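# Push paper tray side guide snug against stack

## Task

Move the tray's side guide inward until the paper stack sits square and flat against the wall facing the guide. The guide must end up latched in the closest notch, in contact or nearly in contact with the stack along its whole length, without pinching it. The attempt fails if the guide is pressed very hard or moved very quickly, or if the stack is shifted sideways beyond the tray walls. The result only counts if it holds without the robot. Finish by releasing and moving the grippers away.

## Robot and tools

Robot: two arms, left_arm and right_arm, each with six joints and a two-finger gripper. Results report poses in one shared frame: origin on the tabletop midway between the arms, +z up, +x out over the table, and left_arm on the +y side. The names left and right refer to the arms only, not to image sides. Printed hand positions can be off, more so when an arm is stretched far.

execute_actions takes "actions", a list holding one item or nothing, plus an optional "pictures" boolean. An empty list just reports the current state. An item with "rows" (1 to 15 rows) and "steps" (1 to 15, default 15) is a motion; each row is used for one control step of 1/30 s, and the final row repeats if steps exceed rows. An item with only "steps" (up to 300) is a wait that returns once that many steps have passed since the previous result; your thinking time is included. A refused call sends nothing.

Each row is one flat list of 18 numbers, each in [-1, 1], covering both arms even if one is idle. Order: left_arm joints waist, shoulder, elbow, forearm roll, wrist pitch, wrist roll; then left gripper position, force_limit, speed; then the same nine for right_arm. The joint numbers are offsets, not poses: they are added to the joint angles shown in the latest result that lists them (before any such result, or in later calls of the same reply, to the angles at the start of the action), never to the previous row. Scale: 1.0 equals 1.398 rad for waist and shoulder, 2.097 rad for elbow, 2.622 rad for the three wrist joints. Stated joint ranges in radians: waist, shoulder, forearm roll, wrist pitch and wrist roll -6.283 to 6.283; elbow -2.792 to 2.792. A request more than 0.010 rad beyond a range end is refused; real ends may differ by up to 0.010 rad, and a joint pushed past its real end stops there, sometimes reported as "joint sent to its limit". All-zero joint offsets are not a pause: they pull the arm back to the reference angles.

Gripper numbers are absolute settings. position: +1 fully open (50 mm gap), about -0.65 pads touching; send -1 to grip. force_limit per pad: -1 about 20 N, 0 about 102 N, +1 about 185 N (actual up to ~17% higher). speed of the gap: -1 is 20 mm/s, 0 is 85, +1 is 150. To keep a gripper unchanged, resend its three current numbers; 0 is a real command. New force or speed only apply after position changes by at least 0.01. Fingers point along the gripper's +z and close along its x; the reported point is between the pads, with tips 17.5 mm further. A flat block juts about 9 cm from the last joint axis toward the gripper's -y. Turning only the last joint swings the pad midpoint on a 25 mm circle.

Result lines: the state line gives each arm's end_effector_position (m), end_effector_quat_wxyz and velocities. Joint positions and Joint velocities list each arm's joints in column order (rad, rad/s). object_status: 0 moving, 1 blocked while opening, 2 blocked while closing (a grip), 3 reached the target or pads met. position_measured counts give opening ≈ (250 - counts) × 0.202 mm. HELD marks steps where your row was not sent; "joint command not followed" means a clearance check altered joint targets. MOTOR HOT warns of heating from holding load; reaching the limit brakes that arm (OVER-TEMPERATURE FAULT).

Motion limits: joint targets move at most 2.09 rad/s (waist, shoulder), 3.14 (elbow), 3.93 (wrist joints), taking 0.3 s to accelerate, with an arm's joints synchronised. Each target stays within 0.456 / 0.683 / 0.854 rad of the measured angle, and targets that would place the gripper over 70 mm from its measured spot are scaled back. Between calls the arms keep heading for your last row until they settle.

zoom_image takes "camera" (cam_head_left 672x504, cam_head_right 672x504, cam_left_wrist 504x504, cam_right_wrist 504x504) and "region" [x0, y0, x1, y1] in pixels from the top-left, at most 504 by 504. show_instructions, with no arguments, displays the reference pages. finished_scene takes "scene", the current scene number; it ends and grades the scene and cannot be undone.

Avoid: pushing the guide hard or fast, shoving the stack past the tray walls, knocking anything off the table, arms colliding or pressing on each other. A contact torque at a joint's load limit (waist and shoulder 319, elbow 150, wrist joints 42.3 N m) or 144 N of external force stops that arm for 10 s. Approach slowly, nudge the guide in small steps, check it is latched and square, then open and withdraw before finishing.

Each tool is called after ">>>" as name(argument=value, ...), one argument or row to a line, values as JSON.

## Session

>>> show_instructions(
)

>>> execute_actions(
  actions=[],
)

Reference images for this scene: manual page 1, manual page 2, manual page 3, manual page 4, manual page 5, manual page 6.

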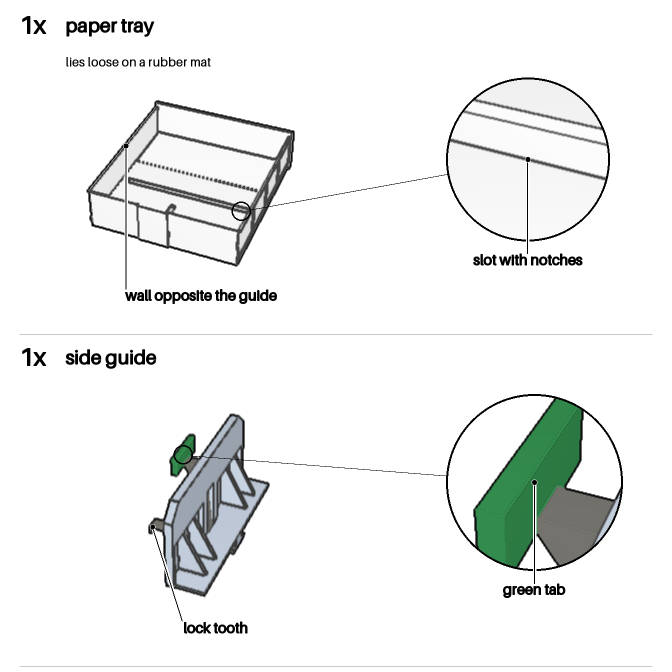

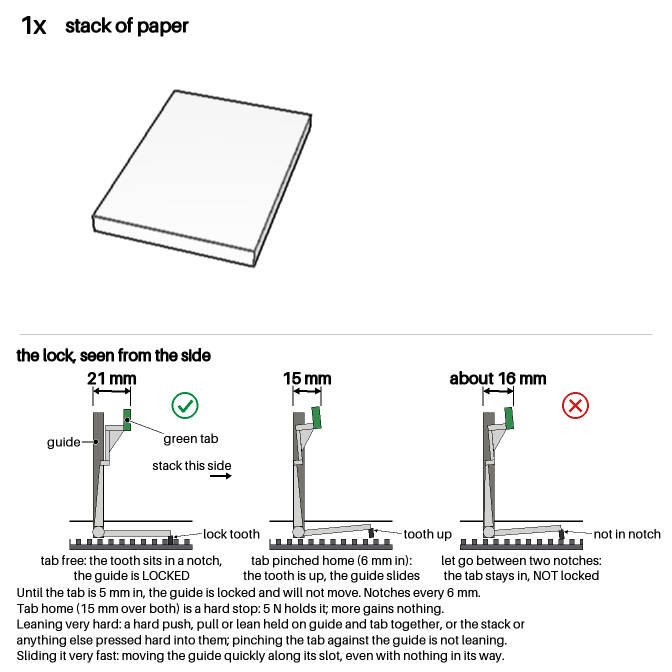

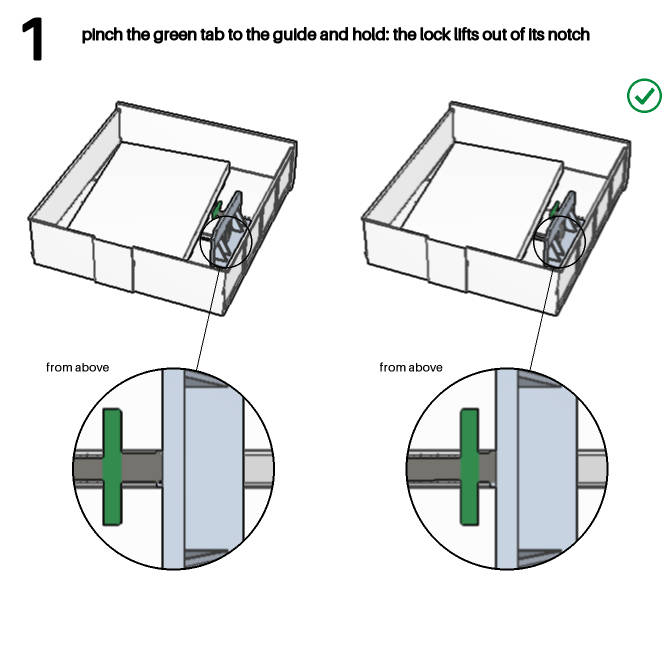

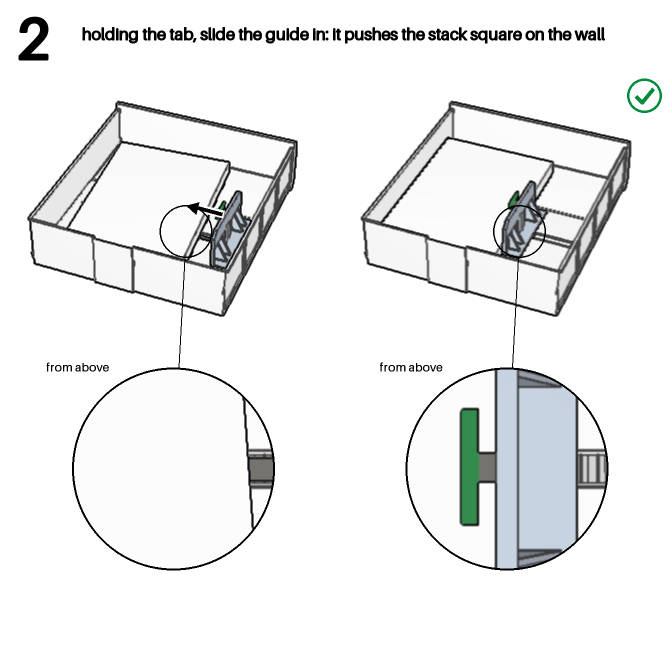

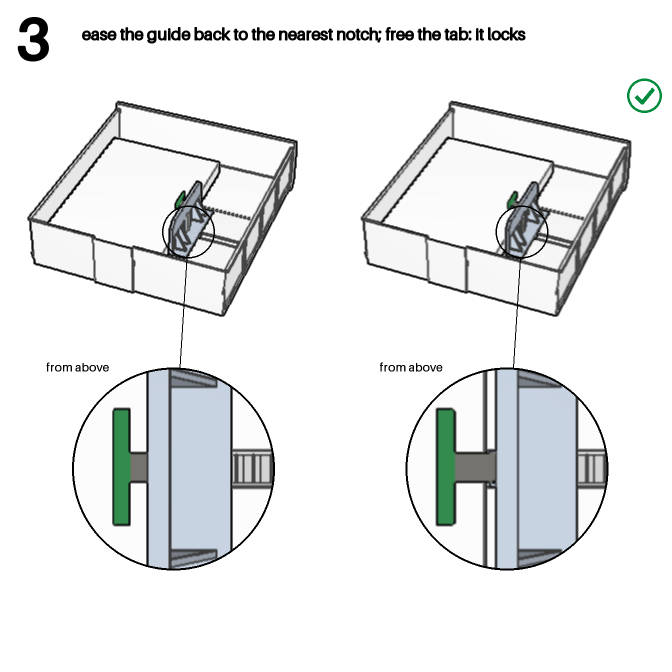

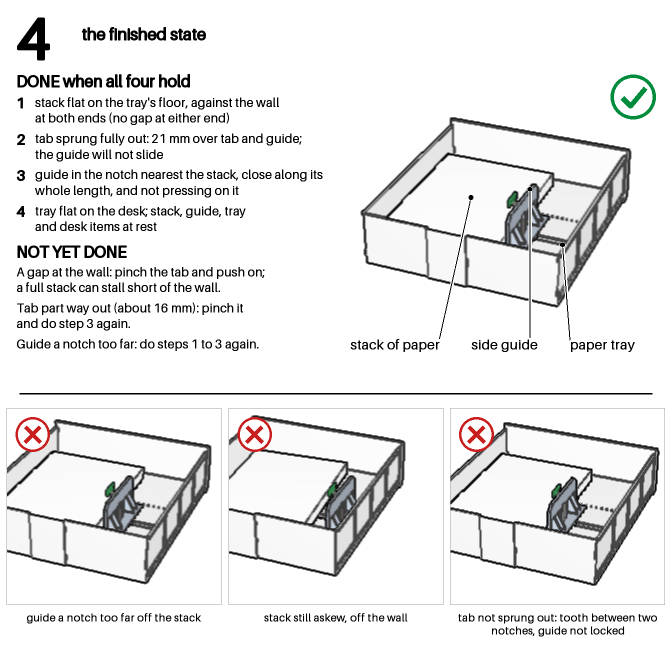

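Scene clock: 0.00 s of 4100.00 s.
left_arm: end_effector_position=(+0.3094, +1.3712, +0.3162) position_measured=3 object_status=3 end_effector_quat_wxyz=(+0.626, +0.709, +0.302, +0.121) end_effector_velocity=(-0.001, +0.000, -0.000) end_effector_angular_velocity=(-0.000, +0.001, +0.001) | right_arm: end_effector_position=(+0.4196, +0.6224, +0.3333) position_measured=3 object_status=3 end_effector_quat_wxyz=(+0.160, +0.576, +0.507, +0.621) end_effector_velocity=(-0.000, +0.000, +0.000) end_effector_angular_velocity=(-0.001, -0.001, +0.001)
Joint positions: left_arm=[ 1.265  0.91   0.908 -1.085  2.277  1.869] | right_arm=[ 1.293  0.811  1.072 -1.628  0.795  2.433]
Joint velocities: left_arm=[0.001 0.    0.    0.001 0.    0.   ] | right_arm=[ 0.    -0.     0.    -0.    -0.    -0.002]

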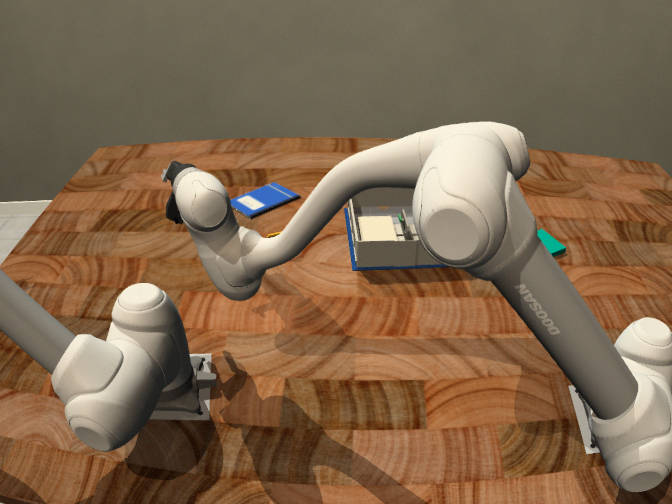

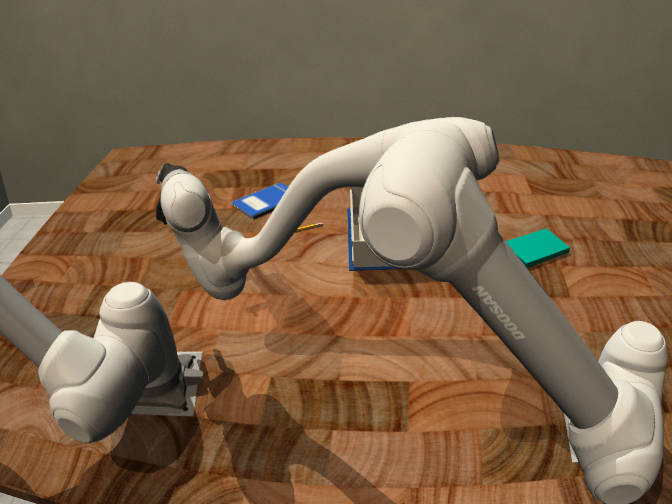

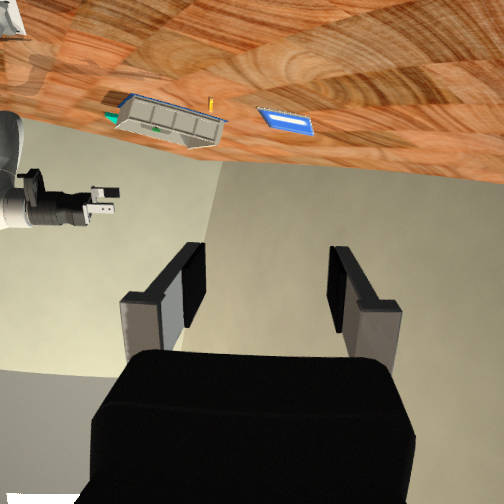

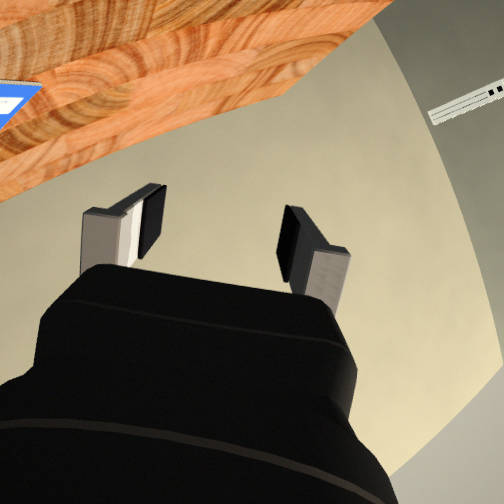

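>>> execute_actions(
  actions=[
    {"rows":[[0,0,0,0,0,0,1,-1,0,-0.5458,-0.108,0.042,0.6209,0.2008,-0.7754,1,-1,0]]},
  ],
  pictures=false,
)

>>> execute_actions(
  actions=[
    {"steps":55},
  ],
)

Scene clock: 1.50 s of 4100.00 s.
left_arm: end_effector_position=(+0.3094, +1.3712, +0.3162) position_measured=3 object_status=3 end_effector_quat_wxyz=(+0.626, +0.709, +0.302, +0.121) end_effector_velocity=(+0.001, -0.000, +0.000) end_effector_angular_velocity=(+0.001, -0.000, +0.000) | right_arm: end_effector_position=(+0.5618, +0.4700, +0.3132) position_measured=3 object_status=3 end_effector_quat_wxyz=(+0.265, +0.662, +0.476, +0.514) end_effector_velocity=(+0.266, -0.358, -0.072) end_effector_angular_velocity=(-0.386, +0.388, -0.578)
Joint positions: left_arm=[ 1.265  0.91   0.908 -1.085  2.277  1.869] | right_arm=[ 1.152  0.77   1.096 -1.363  0.94   2.168]
Joint velocities: left_arm=[-0.001 -0.    -0.    -0.001 -0.001 -0.   ] | right_arm=[-0.332 -0.083  0.049  0.619  0.289 -0.618]
Steps of this call (steps 1 to 30: nothing new was sent; steps 31 to 45: all 15 steps of this action). Readings (joint positions | what the end effector reports):
31: left_arm=[1.265 0.910 0.908 -1.085 2.277 1.869] | right_arm=[1.293 0.811 1.072 -1.628 0.795 2.433] | left_arm position_measured=3 object_status=3 | right_arm position_measured=3 object_status=3
32: left_arm=[1.265 0.910 0.908 -1.085 2.277 1.869] | right_arm=[1.290 0.810 1.073 -1.621 0.799 2.425] | left_arm position_measured=3 object_status=3 | right_arm position_measured=3 object_status=3
34: left_arm=[1.265 0.910 0.908 -1.085 2.277 1.869] | right_arm=[1.268 0.803 1.077 -1.580 0.825 2.384] | left_arm position_measured=3 object_status=3 | right_arm position_measured=3 object_status=3
38: left_arm=[1.265 0.910 0.908 -1.085 2.277 1.869] | right_arm=[1.228 0.790 1.084 -1.504 0.868 2.309] | left_arm position_measured=3 object_status=3 | right_arm position_measured=3 object_status=3
45: the state above

Scene clock: 3.33 s of 4100.00 s.
left_arm: end_effector_position=(+0.3094, +1.3712, +0.3162) position_measured=3 object_status=3 end_effector_quat_wxyz=(+0.626, +0.709, +0.302, +0.121) end_effector_velocity=(-0.001, +0.000, -0.000) end_effector_angular_velocity=(-0.000, -0.000, +0.001) | right_arm: end_effector_position=(+0.6737, +0.0083, +0.1999) position_measured=3 object_status=3 end_effector_quat_wxyz=(+0.000, +0.665, +0.747, -0.000) end_effector_velocity=(-0.000, +0.000, -0.001) end_effector_angular_velocity=(-0.000, +0.001, -0.000)
Joint positions: left_arm=[ 1.265  0.91   0.908 -1.085  2.277  1.869] | right_arm=[ 0.53   0.66   1.16  -0.     1.321  0.4  ]
Joint velocities: left_arm=[ 0.001  0.    -0.     0.     0.001  0.   ] | right_arm=[0.    0.    0.    0.001 0.    0.   ]
Steps of this call (steps 1 to 55: the robot went on to your last target). Readings (joint positions | what the end effector reports):
1: left_arm=[1.265 0.910 0.908 -1.085 2.277 1.869] | right_arm=[1.141 0.767 1.098 -1.342 0.949 2.147] | left_arm position_measured=3 object_status=3 | right_arm position_measured=3 object_status=3
2: left_arm=[1.265 0.910 0.908 -1.085 2.277 1.869] | right_arm=[1.130 0.764 1.100 -1.321 0.959 2.125] | left_arm position_measured=3 object_status=3 | right_arm position_measured=3 object_status=3
4: left_arm=[1.265 0.910 0.908 -1.085 2.277 1.869] | right_arm=[1.106 0.759 1.103 -1.277 0.978 2.081] | left_arm position_measured=3 object_status=3 | right_arm position_measured=3 object_status=3
8: left_arm=[1.265 0.910 0.908 -1.085 2.277 1.869] | right_arm=[1.058 0.748 1.109 -1.185 1.014 1.990] | left_arm position_measured=3 object_status=3 | right_arm position_measured=3 object_status=3
55: the state above

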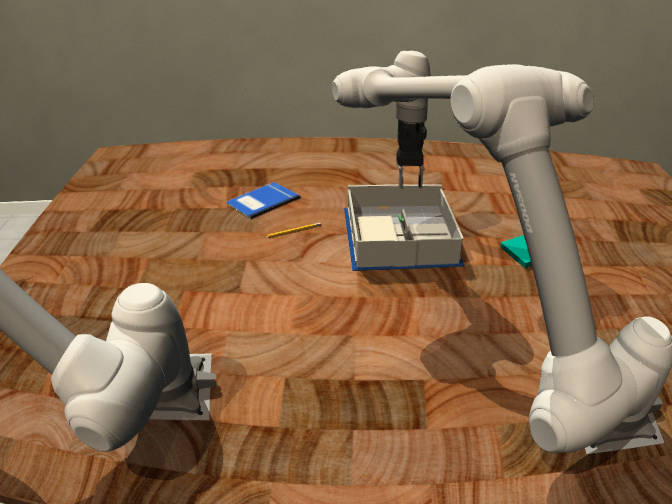

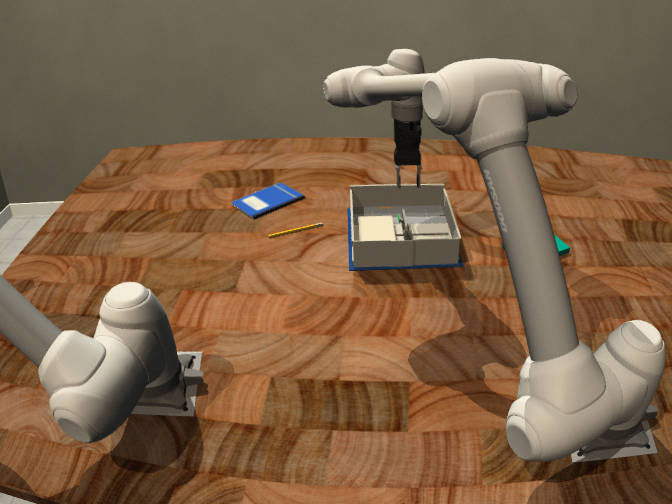

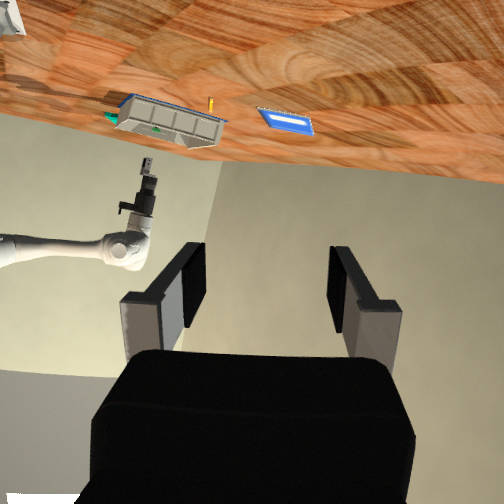

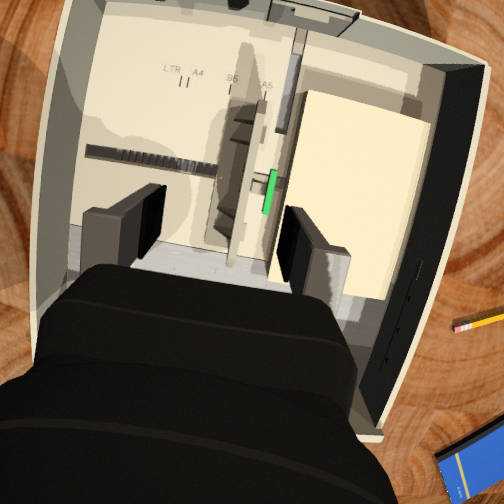

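>>> execute_actions(
  actions=[
    {"rows":[[0,0,0,0,0,0,1,-1,0,0.0094,0.0519,0.0385,0,-0.0584,0.0221,0.5,-1,0]]},
  ],
)

>>> zoom_image(
  camera="cam_right_wrist",
  region=[60,20,340,300],
)

Scene clock: 6.03 s of 4100.00 s.
left_arm: end_effector_position=(+0.3094, +1.3712, +0.3162) position_measured=3 object_status=3 end_effector_quat_wxyz=(+0.626, +0.709, +0.302, +0.121) end_effector_velocity=(-0.000, -0.000, -0.000) end_effector_angular_velocity=(+0.000, +0.001, -0.000) | right_arm: end_effector_position=(+0.6733, +0.0231, +0.0907) position_measured=78 object_status=3 end_effector_quat_wxyz=(+0.000, +0.681, +0.732, -0.000) end_effector_velocity=(-0.001, +0.001, -0.008) end_effector_angular_velocity=(-0.001, +0.001, -0.004)
Joint positions: left_arm=[ 1.265  0.91   0.908 -1.085  2.277  1.869] | right_arm=[ 0.543  0.732  1.241 -0.     1.169  0.458]
Joint velocities: left_arm=[-0.    -0.     0.001  0.001 -0.     0.001] | right_arm=[ 0.001  0.005  0.007 -0.    -0.011  0.005]
Steps of this call (steps 1 to 15: the robot went on to your last target; steps 16 to 66: nothing new was sent; steps 67 to 81: all 15 steps of this action). Readings (joint positions | what the end effector reports):
67: left_arm=[1.265 0.910 0.908 -1.085 2.277 1.869] | right_arm=[0.530 0.660 1.160 -0.000 1.321 0.400] | left_arm position_measured=3 object_status=3 | right_arm position_measured=9 object_status=0
68: left_arm=[1.265 0.910 0.908 -1.085 2.277 1.869] | right_arm=[0.530 0.663 1.163 -0.000 1.314 0.403] | left_arm position_measured=3 object_status=3 | right_arm position_measured=23 object_status=0
70: left_arm=[1.265 0.910 0.908 -1.085 2.277 1.869] | right_arm=[0.534 0.684 1.188 -0.000 1.269 0.420] | left_arm position_measured=3 object_status=3 | right_arm position_measured=51 object_status=0
74: left_arm=[1.265 0.910 0.908 -1.085 2.277 1.869] | right_arm=[0.541 0.722 1.229 -0.000 1.192 0.449] | left_arm position_measured=3 object_status=3 | right_arm position_measured=78 object_status=0
81: the state above

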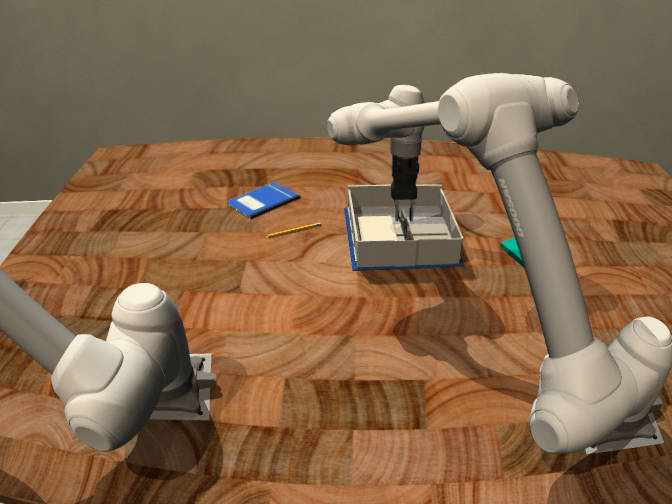

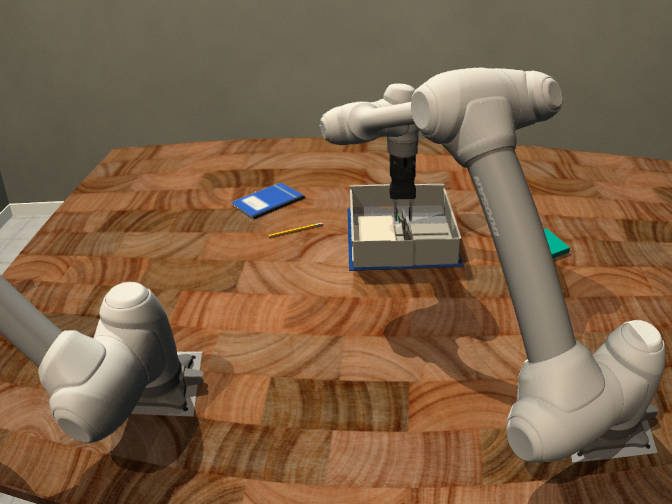

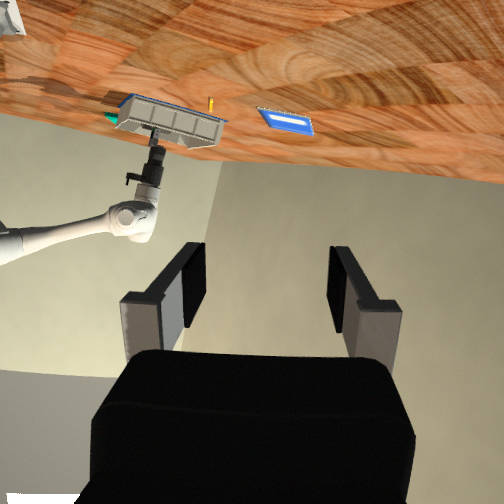

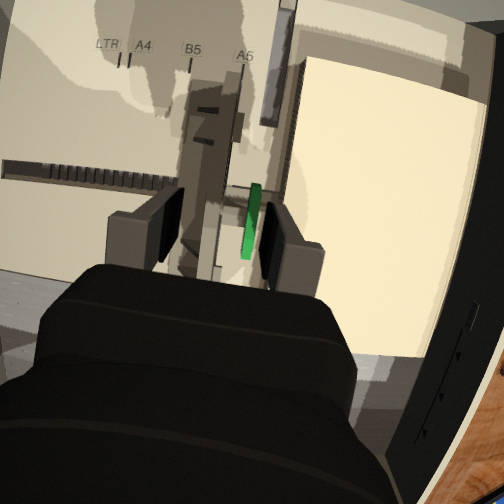

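Region (60, 20, 340, 300) of cam_right_wrist's 504x504 image, scaled by 1.800, with more detail than that image has.

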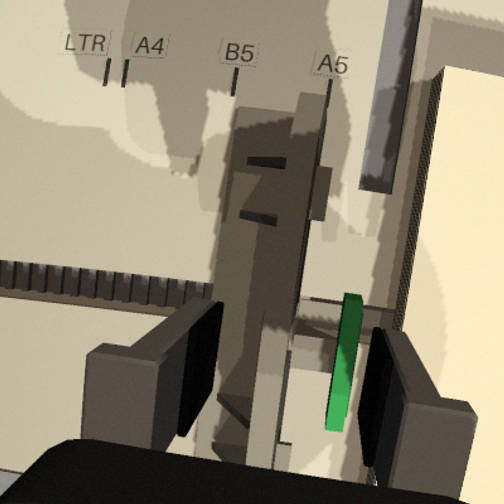

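>>> execute_actions(
  actions=[
    {"rows":[[0,0,0,0,0,0,1,-1,0,-0.0008,0.0057,0.0052,0,-0.0073,-0.0004,0.5,-1,0]],"steps":10},
  ],
  pictures=false,
)

>>> execute_actions(
  actions=[
    {"rows":[[0,0,0,0,0,0,1,-1,0, 0,0,0,0,0,0,-1,-1,-0.6]]},
  ],
)

Scene clock: 8.97 s of 4100.00 s.
left_arm: end_effector_position=(+0.3094, +1.3712, +0.3162) position_measured=3 object_status=3 end_effector_quat_wxyz=(+0.626, +0.709, +0.302, +0.121) end_effector_velocity=(-0.000, +0.000, -0.000) end_effector_angular_velocity=(+0.000, +0.002, +0.000) | right_arm: end_effector_position=(+0.6733, +0.0222, +0.0779) position_measured=78 object_status=3 end_effector_quat_wxyz=(+0.000, +0.681, +0.732, -0.000) end_effector_velocity=(+0.001, -0.002, -0.003) end_effector_angular_velocity=(-0.000, -0.000, -0.001)
Joint positions: left_arm=[ 1.265  0.91   0.908 -1.085  2.277  1.869] | right_arm=[ 0.542  0.74   1.251 -0.     1.15   0.457]
Joint velocities: left_arm=[ 0.    -0.    -0.     0.001 -0.    -0.   ] | right_arm=[-0.002  0.002  0.002 -0.    -0.004 -0.   ]
Steps of this call (steps 1 to 15: the robot went on to your last target; steps 16 to 78: nothing new was sent; steps 79 to 88: all 10 steps of this action). Readings (joint positions | what the end effector reports):
79: left_arm=[1.265 0.910 0.908 -1.085 2.277 1.869] | right_arm=[0.543 0.733 1.241 -0.000 1.168 0.458] | left_arm position_measured=3 object_status=3 | right_arm position_measured=78 object_status=3
80: left_arm=[1.265 0.910 0.908 -1.085 2.277 1.869] | right_arm=[0.543 0.734 1.243 -0.000 1.164 0.458] | left_arm position_measured=3 object_status=3 | right_arm position_measured=78 object_status=3
82: left_arm=[1.265 0.910 0.908 -1.085 2.277 1.869] | right_arm=[0.543 0.738 1.249 -0.000 1.155 0.457] | left_arm position_measured=3 object_status=3 | right_arm position_measured=78 object_status=3
86: left_arm=[1.265 0.910 0.908 -1.085 2.277 1.869] | right_arm=[0.542 0.740 1.251 -0.000 1.151 0.457] | left_arm position_measured=3 object_status=3 | right_arm position_measured=78 object_status=3
88: the state above

Scene clock: 9.47 s of 4100.00 s.
left_arm: end_effector_position=(+0.3094, +1.3712, +0.3162) position_measured=3 object_status=3 end_effector_quat_wxyz=(+0.626, +0.709, +0.302, +0.121) end_effector_velocity=(-0.001, -0.000, +0.001) end_effector_angular_velocity=(-0.000, -0.000, -0.000) | right_arm: end_effector_position=(+0.6733, +0.0221, +0.0778) position_measured=175 object_status=0 end_effector_quat_wxyz=(+0.000, +0.681, +0.732, -0.000) end_effector_velocity=(-0.001, -0.000, -0.000) end_effector_angular_velocity=(-0.001, +0.001, -0.000)
Joint positions: left_arm=[ 1.265  0.91   0.908 -1.085  2.277  1.869] | right_arm=[ 0.542  0.74   1.252 -0.     1.15   0.457]
Joint velocities: left_arm=[ 0.001 -0.     0.     0.     0.001 -0.   ] | right_arm=[ 0.    -0.     0.001  0.     0.001  0.001]
Steps of this call (steps 1 to 15: all 15 steps of this action). Readings (joint positions | what the end effector reports):
1: left_arm=[1.265 0.910 0.908 -1.085 2.277 1.869] | right_arm=[0.542 0.740 1.252 -0.000 1.150 0.457] | left_arm position_measured=3 object_status=3 | right_arm position_measured=81 object_status=0
2: left_arm=[1.265 0.910 0.908 -1.085 2.277 1.869] | right_arm=[0.542 0.740 1.252 -0.000 1.150 0.457] | left_arm position_measured=3 object_status=3 | right_arm position_measured=89 object_status=0
4: left_arm=[1.265 0.910 0.908 -1.085 2.277 1.869] | right_arm=[0.542 0.740 1.252 -0.000 1.150 0.457] | left_arm position_measured=3 object_status=3 | right_arm position_measured=104 object_status=0
8: left_arm=[1.265 0.910 0.908 -1.085 2.277 1.869] | right_arm=[0.542 0.740 1.252 -0.000 1.150 0.457] | left_arm position_measured=3 object_status=3 | right_arm position_measured=134 object_status=0
15: the state above

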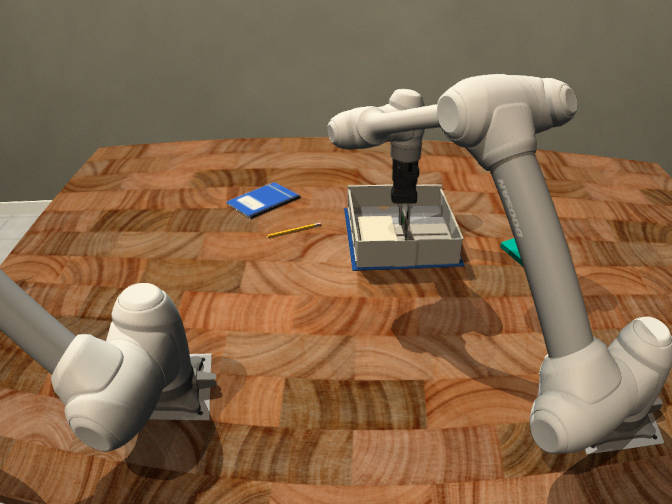

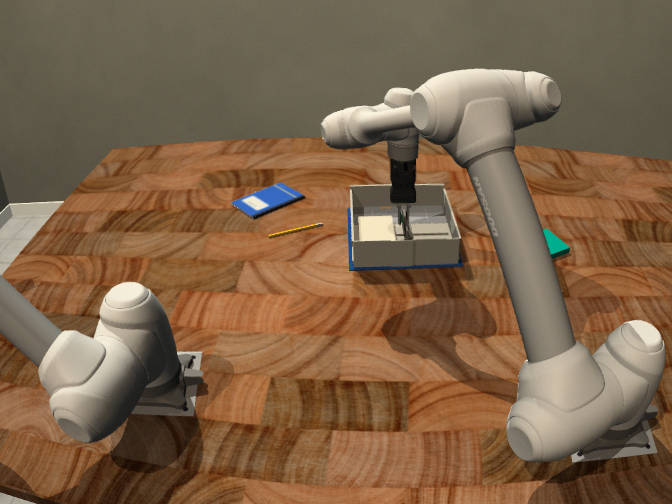

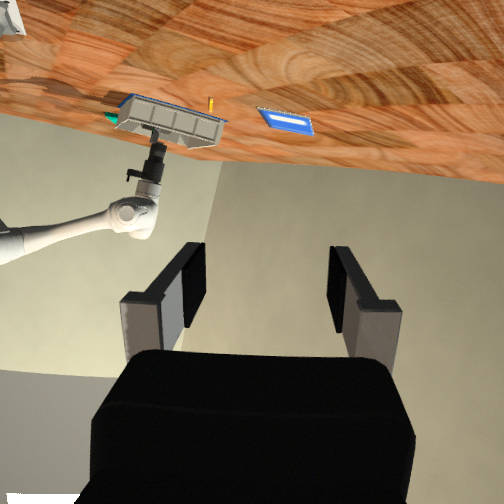

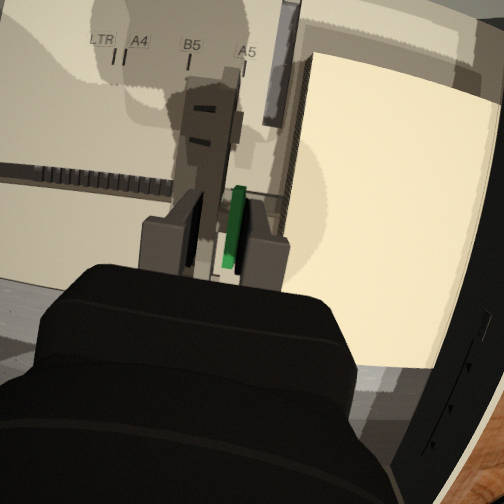

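>>> execute_actions(
  actions=[
    {"rows":[[0,0,0,0,0,0,1,-1,0,0.0005,0.00041,-0.0005,0,0.00018,0.00027,-1,-1,-0.6],[0,0,0,0,0,0,1,-1,0,0.001,0.00082,-0.001,0,0.00036,0.00054,-1,-1,-0.6],[0,0,0,0,0,0,1,-1,0,0.0015,0.00123,-0.0015,0,0.00054,0.00081,-1,-1,-0.6],[0,0,0,0,0,0,1,-1,0,0.002,0.00164,-0.002,0,0.00072,0.00108,-1,-1,-0.6],[0,0,0,0,0,0,1,-1,0,0.0025,0.00205,-0.0025,0,0.0009,0.00135,-1,-1,-0.6],[0,0,0,0,0,0,1,-1,0,0.003,0.00246,-0.003,0,0.00108,0.00162,-1,-1,-0.6],[0,0,0,0,0,0,1,-1,0,0.0035,0.00287,-0.0035,0,0.00126,0.00189,-1,-1,-0.6],[0,0,0,0,0,0,1,-1,0,0.004,0.00328,-0.004,0,0.00144,0.00216,-1,-1,-0.6],[0,0,0,0,0,0,1,-1,0,0.0045,0.00369,-0.0045,0,0.00162,0.00243,-1,-1,-0.6],[0,0,0,0,0,0,1,-1,0,0.005,0.0041,-0.005,0,0.0018,0.0027,-1,-1,-0.6],[0,0,0,0,0,0,1,-1,0,0.0055,0.00451,-0.0055,0,0.00198,0.00297,-1,-1,-0.6],[0,0,0,0,0,0,1,-1,0,0.006,0.00492,-0.006,0,0.00216,0.00324,-1,-1,-0.6],[0,0,0,0,0,0,1,-1,0,0.0065,0.00533,-0.0065,0,0.00234,0.00351,-1,-1,-0.6],[0,0,0,0,0,0,1,-1,0,0.007,0.00574,-0.007,0,0.00252,0.00378,-1,-1,-0.6],[0,0,0,0,0,0,1,-1,0,0.0075,0.00615,-0.0075,0,0.0027,0.00405,-1,-1,-0.6]]},
  ],
  pictures=false,
)

>>> execute_actions(
  actions=[
    {"rows":[[0,0,0,0,0,0,1,-1,0,0.0015,0.00123,-0.0015,0,0.00054,0.00081,-1,-1,-0.6],[0,0,0,0,0,0,1,-1,0,0.002,0.00164,-0.002,0,0.00072,0.00108,-1,-1,-0.6],[0,0,0,0,0,0,1,-1,0,0.0025,0.00205,-0.0025,0,0.0009,0.00135,-1,-1,-0.6],[0,0,0,0,0,0,1,-1,0,0.003,0.00246,-0.003,0,0.00108,0.00162,-1,-1,-0.6],[0,0,0,0,0,0,1,-1,0,0.0035,0.00287,-0.0035,0,0.00126,0.00189,-1,-1,-0.6],[0,0,0,0,0,0,1,-1,0,0.004,0.00328,-0.004,0,0.00144,0.00216,-1,-1,-0.6],[0,0,0,0,0,0,1,-1,0,0.0045,0.00369,-0.0045,0,0.00162,0.00243,-1,-1,-0.6],[0,0,0,0,0,0,1,-1,0,0.005,0.0041,-0.005,0,0.0018,0.0027,-1,-1,-0.6],[0,0,0,0,0,0,1,-1,0,0.0055,0.00451,-0.0055,0,0.00198,0.00297,-1,-1,-0.6],[0,0,0,0,0,0,1,-1,0,0.006,0.00492,-0.006,0,0.00216,0.00324,-1,-1,-0.6],[0,0,0,0,0,0,1,-1,0,0.0065,0.00533,-0.0065,0,0.00234,0.00351,-1,-1,-0.6],[0,0,0,0,0,0,1,-1,0,0.007,0.00574,-0.007,0,0.00252,0.00378,-1,-1,-0.6],[0,0,0,0,0,0,1,-1,0,0.0075,0.00615,-0.0075,0,0.0027,0.00405,-1,-1,-0.6],[0,0,0,0,0,0,1,-1,0,0.008,0.00656,-0.008,0,0.00288,0.00432,-1,-1,-0.6],[0,0,0,0,0,0,1,-1,0,0.0085,0.00697,-0.0085,0,0.00306,0.00459,-1,-1,-0.6]]},
  ],
  pictures=false,
)

>>> execute_actions(
  actions=[
    {"rows":[[0,0,0,0,0,0,1,-1,0,0.0015,0.00123,-0.0015,0,0.00054,0.00081,-1,-1,-0.6],[0,0,0,0,0,0,1,-1,0,0.002,0.00164,-0.002,0,0.00072,0.00108,-1,-1,-0.6],[0,0,0,0,0,0,1,-1,0,0.0025,0.00205,-0.0025,0,0.0009,0.00135,-1,-1,-0.6],[0,0,0,0,0,0,1,-1,0,0.003,0.00246,-0.003,0,0.00108,0.00162,-1,-1,-0.6],[0,0,0,0,0,0,1,-1,0,0.0035,0.00287,-0.0035,0,0.00126,0.00189,-1,-1,-0.6],[0,0,0,0,0,0,1,-1,0,0.004,0.00328,-0.004,0,0.00144,0.00216,-1,-1,-0.6],[0,0,0,0,0,0,1,-1,0,0.0045,0.00369,-0.0045,0,0.00162,0.00243,-1,-1,-0.6],[0,0,0,0,0,0,1,-1,0,0.005,0.0041,-0.005,0,0.0018,0.0027,-1,-1,-0.6],[0,0,0,0,0,0,1,-1,0,0.0055,0.00451,-0.0055,0,0.00198,0.00297,-1,-1,-0.6],[0,0,0,0,0,0,1,-1,0,0.006,0.00492,-0.006,0,0.00216,0.00324,-1,-1,-0.6],[0,0,0,0,0,0,1,-1,0,0.0065,0.00533,-0.0065,0,0.00234,0.00351,-1,-1,-0.6],[0,0,0,0,0,0,1,-1,0,0.007,0.00574,-0.007,0,0.00252,0.00378,-1,-1,-0.6],[0,0,0,0,0,0,1,-1,0,0.0075,0.00615,-0.0075,0,0.0027,0.00405,-1,-1,-0.6],[0,0,0,0,0,0,1,-1,0,0.008,0.00656,-0.008,0,0.00288,0.00432,-1,-1,-0.6],[0,0,0,0,0,0,1,-1,0,0.0085,0.00697,-0.0085,0,0.00306,0.00459,-1,-1,-0.6]]},
  ],
  pictures=false,
)

>>> execute_actions(
  actions=[
    {"steps":8},
  ],
)

>>> zoom_image(
  camera="cam_head_right",
  region=[335,175,435,275],
)

Scene clock: 19.10 s of 4100.00 s.
left_arm: end_effector_position=(+0.3094, +1.3712, +0.3162) position_measured=3 object_status=3 end_effector_quat_wxyz=(+0.626, +0.709, +0.302, +0.121) end_effector_velocity=(-0.001, +0.000, -0.000) end_effector_angular_velocity=(-0.001, +0.001, +0.001) | right_arm: end_effector_position=(+0.6729, +0.0310, +0.0779) position_measured=175 object_status=2 end_effector_quat_wxyz=(+0.000, +0.681, +0.732, -0.000) end_effector_velocity=(-0.001, +0.022, -0.001) end_effector_angular_velocity=(-0.000, +0.001, -0.001)
Joint positions: left_arm=[ 1.265  0.91   0.908 -1.085  2.277  1.869] | right_arm=[ 0.551  0.747  1.239 -0.     1.156  0.465]
Joint velocities: left_arm=[ 0.001 -0.     0.001  0.    -0.     0.   ] | right_arm=[ 0.021  0.018 -0.03  -0.     0.014  0.022]
Steps of this call (steps 1 to 15: the robot went on to your last target; steps 16 to 90: nothing new was sent; then 6.13 s passed at rest; steps 91 to 105: all 15 steps of this action). Readings (joint positions | what the end effector reports):
91: left_arm=[1.265 0.910 0.908 -1.085 2.277 1.869] | right_arm=[0.542 0.740 1.251 -0.000 1.150 0.457] | left_arm position_measured=3 object_status=3 | right_arm position_measured=175 object_status=2
92: left_arm=[1.265 0.910 0.908 -1.085 2.277 1.869] | right_arm=[0.542 0.740 1.251 -0.000 1.150 0.457] | left_arm position_measured=3 object_status=3 | right_arm position_measured=175 object_status=2
94: left_arm=[1.265 0.910 0.908 -1.085 2.277 1.869] | right_arm=[0.543 0.741 1.250 -0.000 1.151 0.458] | left_arm position_measured=3 object_status=3 | right_arm position_measured=175 object_status=2
98: left_arm=[1.265 0.910 0.908 -1.085 2.277 1.869] | right_arm=[0.546 0.743 1.246 -0.000 1.152 0.460] | left_arm position_measured=3 object_status=3 | right_arm position_measured=175 object_status=2
105: the state above

Scene clock: 19.60 s of 4100.00 s.
left_arm: end_effector_position=(+0.3094, +1.3712, +0.3162) position_measured=3 object_status=3 end_effector_quat_wxyz=(+0.626, +0.709, +0.302, +0.121) end_effector_velocity=(+0.001, -0.000, -0.000) end_effector_angular_velocity=(-0.000, +0.000, +0.000) | right_arm: end_effector_position=(+0.6722, +0.0414, +0.0779) position_measured=175 object_status=2 end_effector_quat_wxyz=(+0.000, +0.681, +0.732, -0.000) end_effector_velocity=(-0.001, +0.021, +0.000) end_effector_angular_velocity=(-0.000, -0.000, -0.001)
Joint positions: left_arm=[ 1.265  0.91   0.908 -1.085  2.277  1.869] | right_arm=[ 0.56   0.755  1.224 -0.     1.162  0.475]
Joint velocities: left_arm=[-0.001  0.     0.    -0.    -0.001 -0.   ] | right_arm=[ 0.02   0.017 -0.031 -0.     0.014  0.021]
Steps of this call (steps 1 to 15: all 15 steps of this action). Readings (joint positions | what the end effector reports):
1: left_arm=[1.265 0.910 0.908 -1.085 2.277 1.869] | right_arm=[0.551 0.748 1.238 -0.000 1.156 0.466] | left_arm position_measured=3 object_status=3 | right_arm position_measured=175 object_status=2
2: left_arm=[1.265 0.910 0.908 -1.085 2.277 1.869] | right_arm=[0.552 0.748 1.237 -0.000 1.156 0.466] | left_arm position_measured=3 object_status=3 | right_arm position_measured=175 object_status=2
4: left_arm=[1.265 0.910 0.908 -1.085 2.277 1.869] | right_arm=[0.553 0.749 1.235 -0.000 1.157 0.467] | left_arm position_measured=3 object_status=3 | right_arm position_measured=175 object_status=2
8: left_arm=[1.265 0.910 0.908 -1.085 2.277 1.869] | right_arm=[0.556 0.751 1.231 -0.000 1.159 0.470] | left_arm position_measured=3 object_status=3 | right_arm position_measured=175 object_status=2
15: the state above

Scene clock: 20.10 s of 4100.00 s.
left_arm: end_effector_position=(+0.3094, +1.3712, +0.3162) position_measured=3 object_status=3 end_effector_quat_wxyz=(+0.626, +0.709, +0.302, +0.121) end_effector_velocity=(-0.001, -0.000, -0.000) end_effector_angular_velocity=(-0.002, -0.001, +0.001) | right_arm: end_effector_position=(+0.6715, +0.0518, +0.0779) position_measured=175 object_status=2 end_effector_quat_wxyz=(+0.000, +0.681, +0.732, -0.000) end_effector_velocity=(-0.002, +0.022, -0.001) end_effector_angular_velocity=(-0.000, +0.001, -0.000)
Joint positions: left_arm=[ 1.265  0.91   0.908 -1.085  2.277  1.869] | right_arm=[ 0.57   0.763  1.209 -0.     1.169  0.485]
Joint velocities: left_arm=[ 0.001  0.     0.001 -0.     0.001  0.   ] | right_arm=[ 0.021  0.017 -0.03  -0.     0.013  0.021]
Steps of this call (steps 1 to 15: all 15 steps of this action). Readings (joint positions | what the end effector reports):
1: left_arm=[1.265 0.910 0.908 -1.085 2.277 1.869] | right_arm=[0.561 0.756 1.223 -0.000 1.163 0.476] | left_arm position_measured=3 object_status=3 | right_arm position_measured=175 object_status=2
2: left_arm=[1.265 0.910 0.908 -1.085 2.277 1.869] | right_arm=[0.562 0.756 1.222 -0.000 1.163 0.476] | left_arm position_measured=3 object_status=3 | right_arm position_measured=175 object_status=2
4: left_arm=[1.265 0.910 0.908 -1.085 2.277 1.869] | right_arm=[0.563 0.757 1.221 -0.000 1.164 0.477] | left_arm position_measured=3 object_status=3 | right_arm position_measured=175 object_status=2
8: left_arm=[1.265 0.910 0.908 -1.085 2.277 1.869] | right_arm=[0.565 0.759 1.217 -0.000 1.166 0.480] | left_arm position_measured=3 object_status=3 | right_arm position_measured=175 object_status=2
15: the state above

Scene clock: 20.37 s of 4100.00 s.
left_arm: end_effector_position=(+0.3094, +1.3712, +0.3162) position_measured=3 object_status=3 end_effector_quat_wxyz=(+0.626, +0.709, +0.302, +0.121) end_effector_velocity=(+0.001, -0.000, +0.000) end_effector_angular_velocity=(+0.000, +0.000, -0.000) | right_arm: end_effector_position=(+0.6713, +0.0539, +0.0779) position_measured=175 object_status=2 end_effector_quat_wxyz=(+0.000, +0.681, +0.732, -0.000) end_effector_velocity=(+0.000, +0.002, +0.000) end_effector_angular_velocity=(+0.001, -0.001, -0.001)
Joint positions: left_arm=[ 1.265  0.91   0.908 -1.085  2.277  1.869] | right_arm=[ 0.572  0.765  1.206 -0.     1.17   0.487]
Joint velocities: left_arm=[-0.001 -0.    -0.    -0.    -0.001 -0.   ] | right_arm=[ 0.001  0.001 -0.002  0.     0.     0.002]
Steps of this call (steps 1 to 8: the robot went on to your last target). Readings (joint positions | what the end effector reports):
1: left_arm=[1.265 0.910 0.908 -1.085 2.277 1.869] | right_arm=[0.571 0.764 1.208 -0.000 1.170 0.486] | left_arm position_measured=3 object_status=3 | right_arm position_measured=175 object_status=2
2: left_arm=[1.265 0.910 0.908 -1.085 2.277 1.869] | right_arm=[0.572 0.764 1.208 -0.000 1.170 0.486] | left_arm position_measured=3 object_status=3 | right_arm position_measured=175 object_status=2
4: left_arm=[1.265 0.910 0.908 -1.085 2.277 1.869] | right_arm=[0.572 0.765 1.207 -0.000 1.170 0.487] | left_arm position_measured=3 object_status=3 | right_arm position_measured=175 object_status=2
8: the state above

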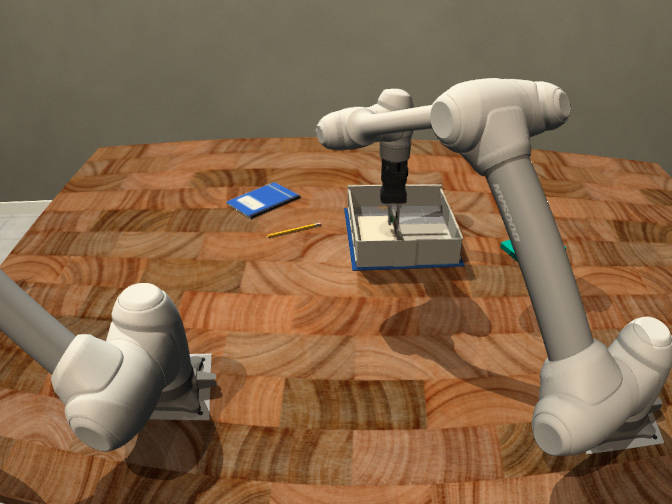

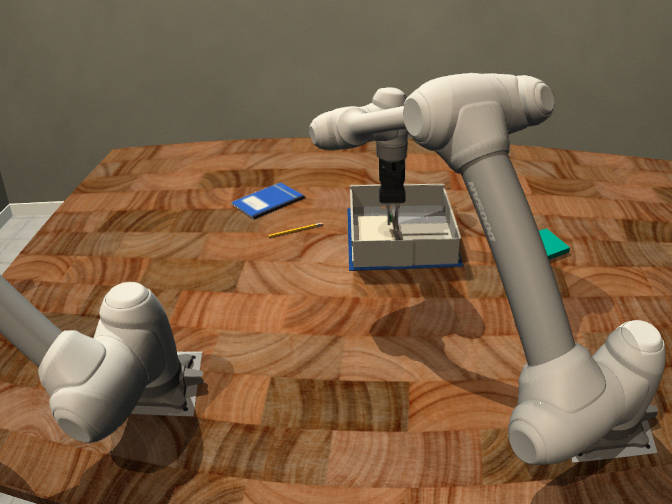

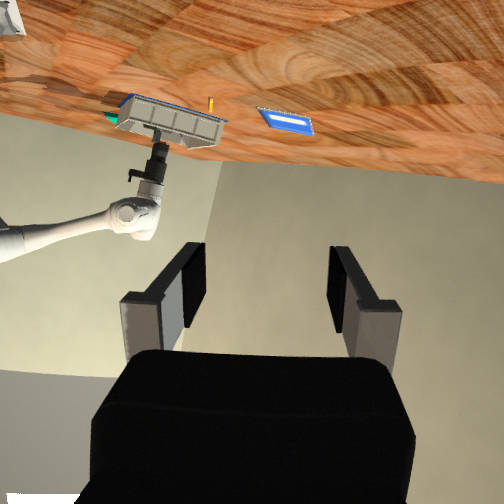

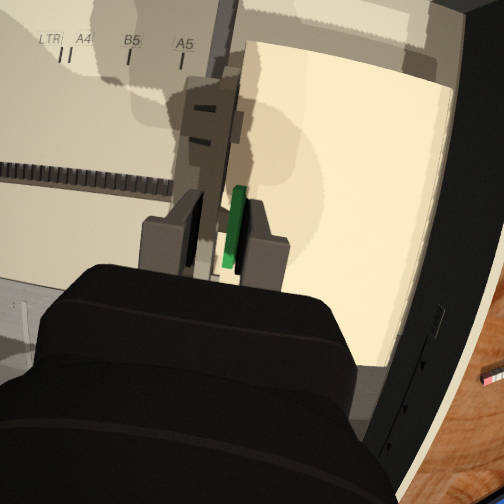

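Region (335, 175, 435, 275) of cam_head_right's 672x504 image, scaled by 5.040, with more detail than that image has.

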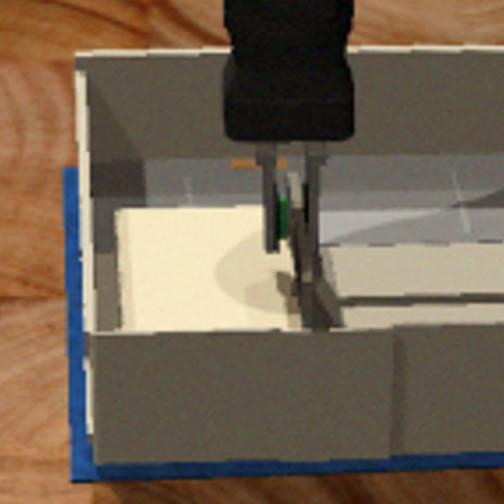

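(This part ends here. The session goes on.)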